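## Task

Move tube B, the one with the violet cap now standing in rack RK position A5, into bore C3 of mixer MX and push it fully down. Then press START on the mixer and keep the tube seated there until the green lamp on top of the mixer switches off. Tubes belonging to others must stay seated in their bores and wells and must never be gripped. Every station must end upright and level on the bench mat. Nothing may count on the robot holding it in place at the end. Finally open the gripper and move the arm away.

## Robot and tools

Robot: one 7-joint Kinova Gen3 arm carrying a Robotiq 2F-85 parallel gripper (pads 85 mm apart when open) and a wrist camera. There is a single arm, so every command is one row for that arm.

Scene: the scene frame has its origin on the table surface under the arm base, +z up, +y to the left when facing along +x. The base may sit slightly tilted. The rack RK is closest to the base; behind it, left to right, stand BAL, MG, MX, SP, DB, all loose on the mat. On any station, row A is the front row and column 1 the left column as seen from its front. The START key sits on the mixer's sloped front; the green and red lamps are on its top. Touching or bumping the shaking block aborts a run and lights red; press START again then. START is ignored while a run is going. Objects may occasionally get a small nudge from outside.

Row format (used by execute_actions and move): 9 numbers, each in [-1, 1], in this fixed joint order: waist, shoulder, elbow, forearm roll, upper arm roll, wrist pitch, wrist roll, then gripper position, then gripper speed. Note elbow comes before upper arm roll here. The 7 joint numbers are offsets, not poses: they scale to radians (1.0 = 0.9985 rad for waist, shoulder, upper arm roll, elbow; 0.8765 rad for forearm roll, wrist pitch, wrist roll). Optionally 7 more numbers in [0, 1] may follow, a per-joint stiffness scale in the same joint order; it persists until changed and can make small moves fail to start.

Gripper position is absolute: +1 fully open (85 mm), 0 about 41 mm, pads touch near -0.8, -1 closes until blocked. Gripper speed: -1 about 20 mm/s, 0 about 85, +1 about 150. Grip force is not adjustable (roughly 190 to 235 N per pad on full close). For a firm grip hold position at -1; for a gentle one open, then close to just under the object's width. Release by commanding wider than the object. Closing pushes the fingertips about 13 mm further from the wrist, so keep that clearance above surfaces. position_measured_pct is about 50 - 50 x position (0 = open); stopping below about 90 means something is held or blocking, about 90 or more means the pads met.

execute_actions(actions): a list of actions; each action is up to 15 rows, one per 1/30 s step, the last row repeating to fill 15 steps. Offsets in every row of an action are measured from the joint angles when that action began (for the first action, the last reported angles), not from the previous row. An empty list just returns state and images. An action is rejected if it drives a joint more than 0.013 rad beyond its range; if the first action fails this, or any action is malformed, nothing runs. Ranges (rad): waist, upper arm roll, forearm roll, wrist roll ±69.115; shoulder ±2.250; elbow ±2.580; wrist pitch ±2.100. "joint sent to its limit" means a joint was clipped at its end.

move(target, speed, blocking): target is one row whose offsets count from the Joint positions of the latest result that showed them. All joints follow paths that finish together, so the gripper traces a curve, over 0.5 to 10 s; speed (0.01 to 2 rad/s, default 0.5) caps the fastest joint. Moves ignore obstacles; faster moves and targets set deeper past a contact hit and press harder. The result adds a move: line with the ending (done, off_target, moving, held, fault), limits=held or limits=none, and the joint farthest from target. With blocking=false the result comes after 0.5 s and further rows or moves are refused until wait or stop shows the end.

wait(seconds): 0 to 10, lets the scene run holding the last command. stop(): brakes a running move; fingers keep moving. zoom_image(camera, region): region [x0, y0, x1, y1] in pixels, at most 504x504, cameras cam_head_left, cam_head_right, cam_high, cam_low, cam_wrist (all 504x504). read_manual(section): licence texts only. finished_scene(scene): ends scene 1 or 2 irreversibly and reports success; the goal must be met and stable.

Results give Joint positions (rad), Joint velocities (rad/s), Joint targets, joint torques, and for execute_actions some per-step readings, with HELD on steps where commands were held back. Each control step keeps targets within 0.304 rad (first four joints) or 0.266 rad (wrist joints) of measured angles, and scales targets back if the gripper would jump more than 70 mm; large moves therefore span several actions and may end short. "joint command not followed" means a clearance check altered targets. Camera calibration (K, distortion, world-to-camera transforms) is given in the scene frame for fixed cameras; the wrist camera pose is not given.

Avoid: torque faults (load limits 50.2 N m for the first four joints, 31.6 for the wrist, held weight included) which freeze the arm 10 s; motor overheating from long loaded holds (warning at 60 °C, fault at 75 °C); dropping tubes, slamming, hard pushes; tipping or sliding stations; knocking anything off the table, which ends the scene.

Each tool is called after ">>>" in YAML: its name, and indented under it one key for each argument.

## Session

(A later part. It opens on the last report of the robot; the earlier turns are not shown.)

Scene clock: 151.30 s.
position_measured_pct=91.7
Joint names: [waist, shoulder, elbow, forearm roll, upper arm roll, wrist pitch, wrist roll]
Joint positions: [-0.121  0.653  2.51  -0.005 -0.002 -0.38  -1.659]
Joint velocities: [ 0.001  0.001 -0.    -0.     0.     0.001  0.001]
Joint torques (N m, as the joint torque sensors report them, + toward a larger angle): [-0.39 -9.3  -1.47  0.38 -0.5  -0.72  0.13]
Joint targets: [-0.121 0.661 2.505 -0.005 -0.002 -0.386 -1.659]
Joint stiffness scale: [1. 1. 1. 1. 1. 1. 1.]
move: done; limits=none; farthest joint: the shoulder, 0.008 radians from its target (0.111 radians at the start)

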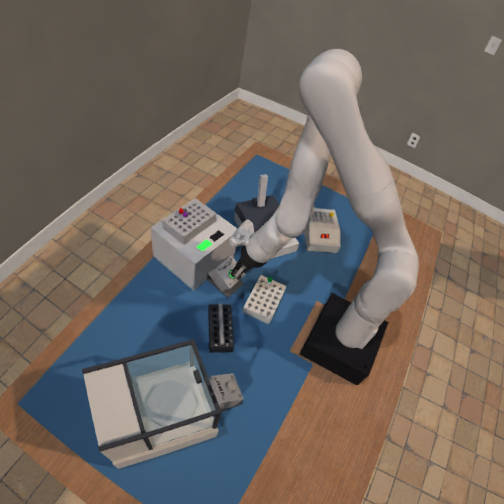

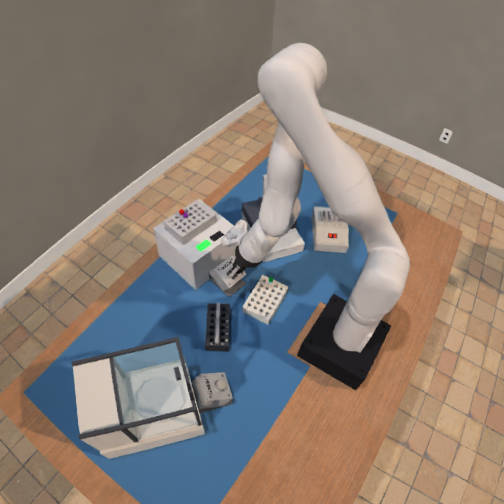

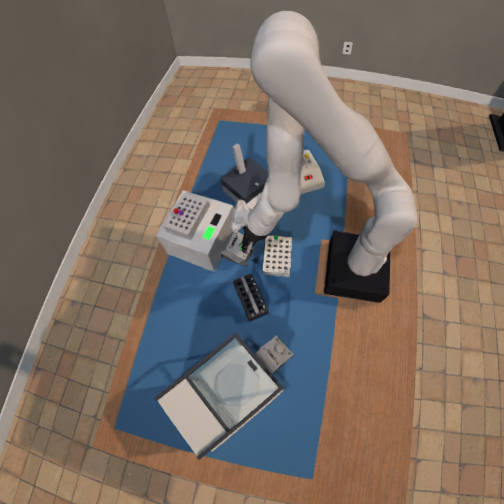

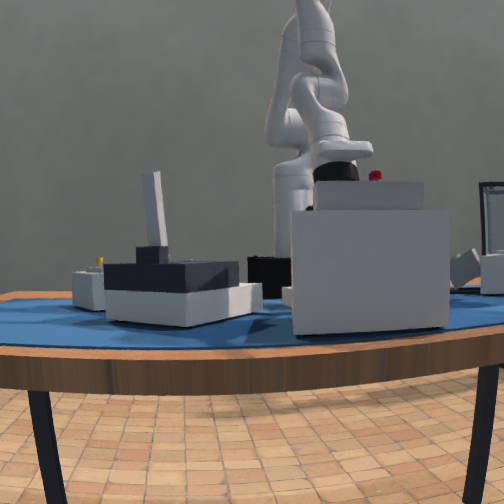

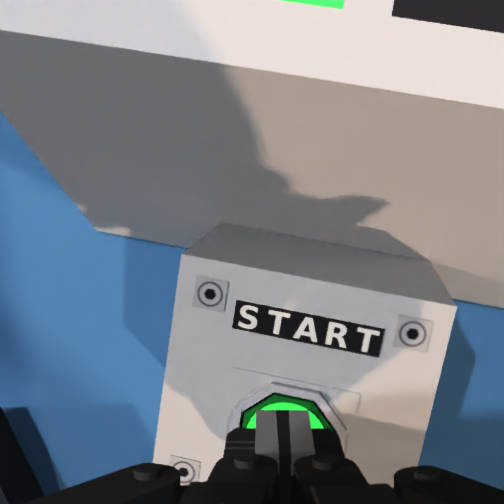

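>>> move:
  target: [0,-0.6,-0.17,0,0,1,0,-1,0]

>>> wait:
  seconds: 10

>>> wait:
  seconds: 10

Scene clock: 155.13 s.
position_measured_pct=91.7
Joint names: [waist, shoulder, elbow, forearm roll, upper arm roll, wrist pitch, wrist roll]
Joint positions: [-0.121  0.057  2.345 -0.005 -0.002  0.49  -1.659]
Joint velocities: [-0.002 -0.004  0.002  0.     0.    -0.    -0.001]
Joint torques (N m, as the joint torque sensors report them, + toward a larger angle): [-0.12 -8.1  -6.1   0.26 -0.2  -0.69  0.2 ]
Joint targets: [-0.121 0.054 2.341 -0.005 -0.002 0.497 -1.659]
Joint stiffness scale: [1. 1. 1. 1. 1. 1. 1.]
move: done; limits=none; farthest joint: the wrist pitch, 0.007 radians from its target (0.876 radians at the start)

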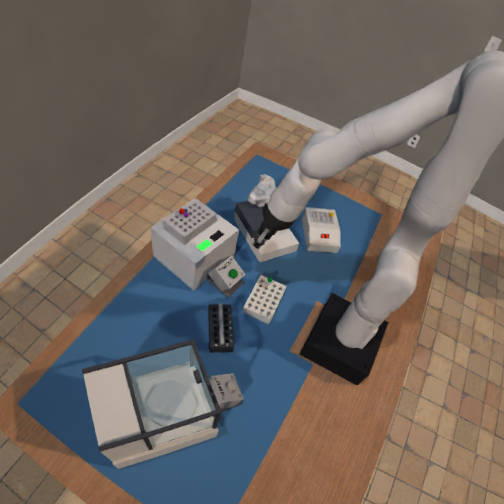

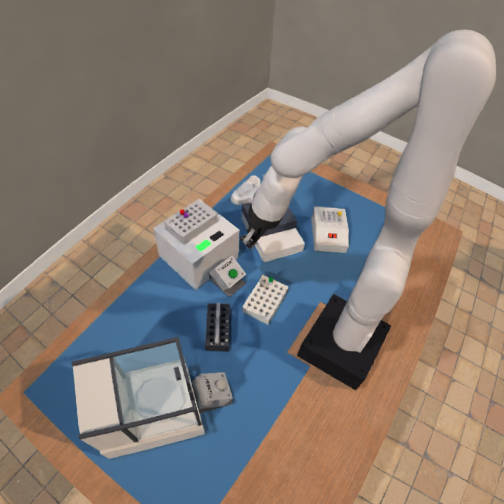

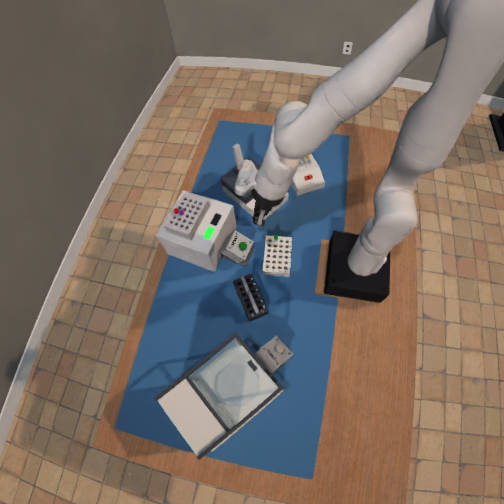

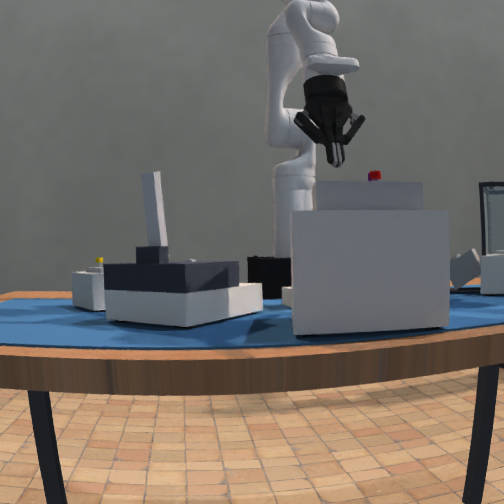

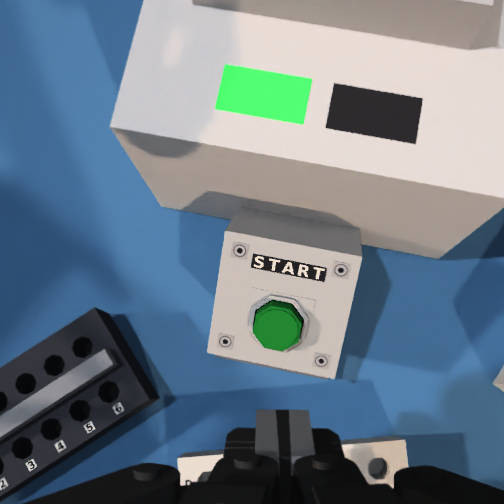

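Scene clock: 165.13 s.
position_measured_pct=91.7
Joint names: [waist, shoulder, elbow, forearm roll, upper arm roll, wrist pitch, wrist roll]
Joint positions: [-0.121  0.056  2.345 -0.005 -0.002  0.49  -1.659]
Joint velocities: [ 0.    -0.    -0.     0.    -0.    -0.     0.001]
Joint torques (N m, as the joint torque sensors report them, + toward a larger angle): [-0.13 -8.36 -6.04  0.26 -0.19 -0.63  0.19]
Joint targets: [-0.121 0.054 2.341 -0.005 -0.002 0.497 -1.659]
Joint stiffness scale: [1. 1. 1. 1. 1. 1. 1.]
wait: 10.00 s; at rest by 0.17 s

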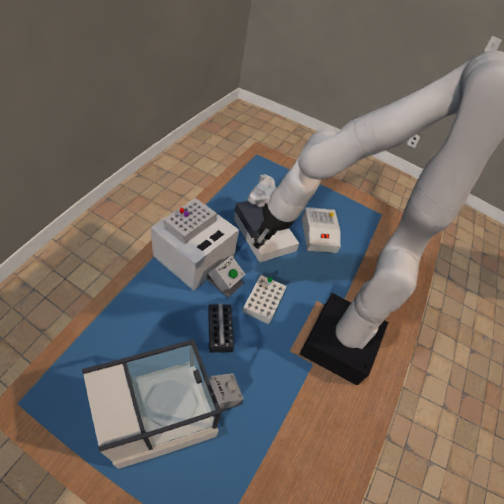

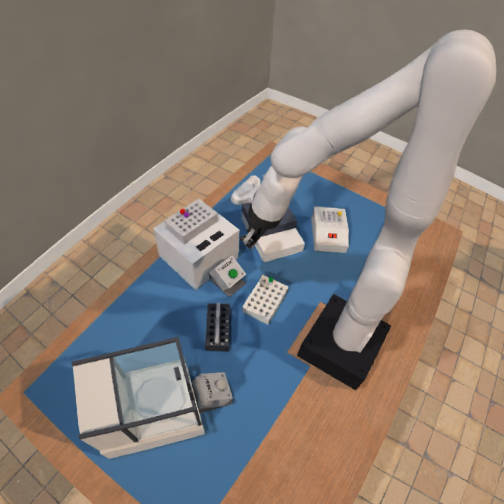

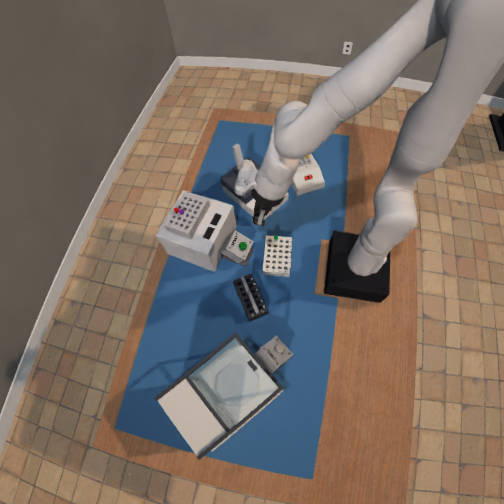

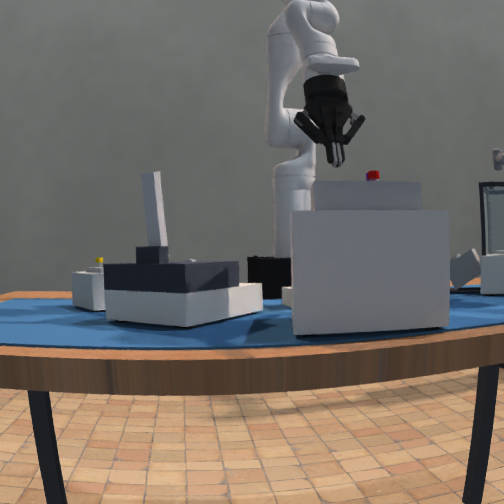

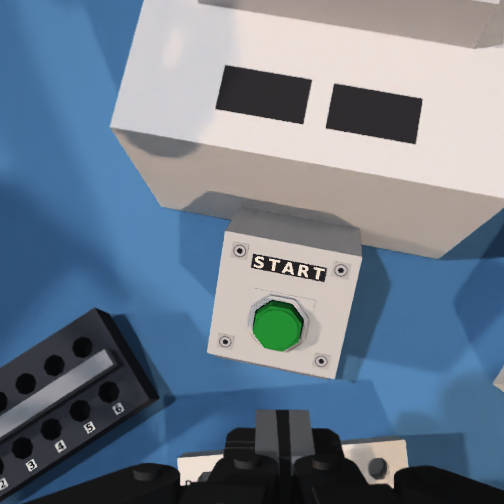

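Scene clock: 175.13 s.
position_measured_pct=91.7
Joint names: [waist, shoulder, elbow, forearm roll, upper arm roll, wrist pitch, wrist roll]
Joint positions: [-0.121  0.056  2.345 -0.005 -0.002  0.49  -1.659]
Joint velocities: [ 0.002  0.001  0.    -0.     0.    -0.001  0.   ]
Joint torques (N m, as the joint torque sensors report them, + toward a larger angle): [-0.09 -8.39 -5.93  0.25 -0.05 -0.73  0.  ]
Joint targets: [-0.121 0.054 2.341 -0.005 -0.002 0.497 -1.659]
Joint stiffness scale: [1. 1. 1. 1. 1. 1. 1.]
wait: 10.00 s; at rest by 0.17 s

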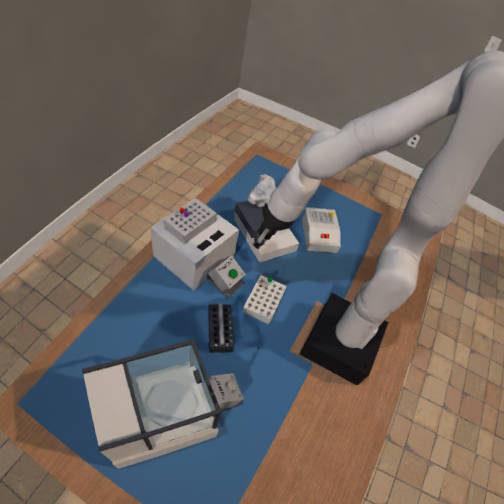

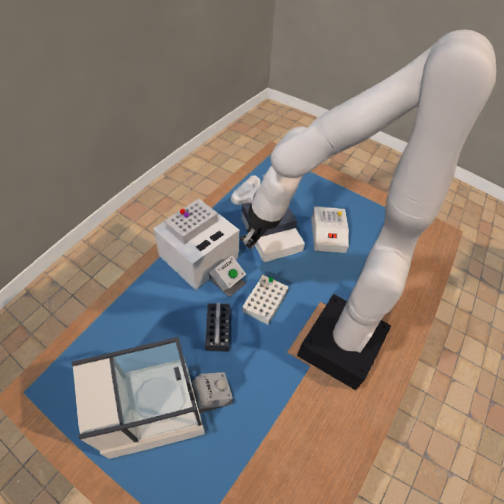

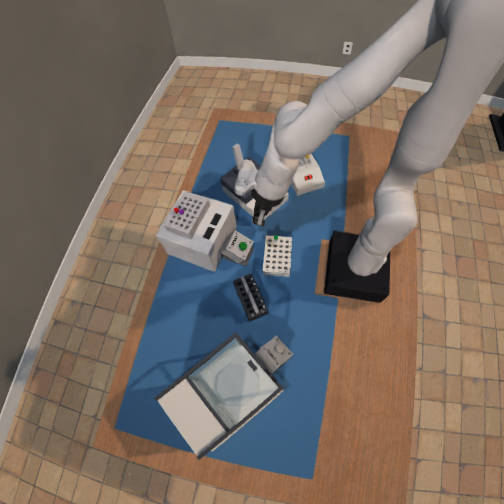

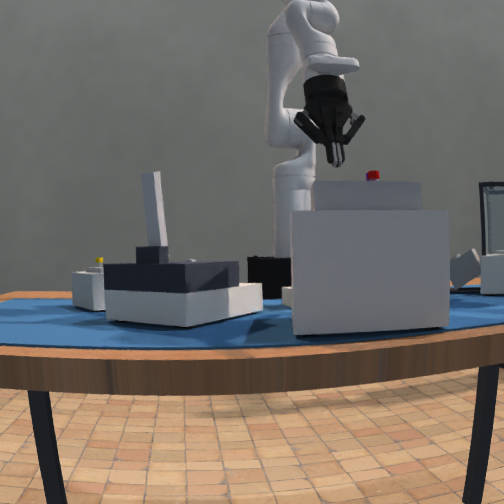

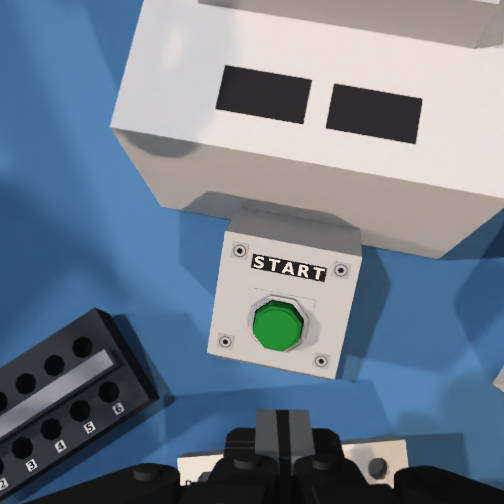

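>>> finished_scene:
  scene: 1

The scene is finished: the task was done.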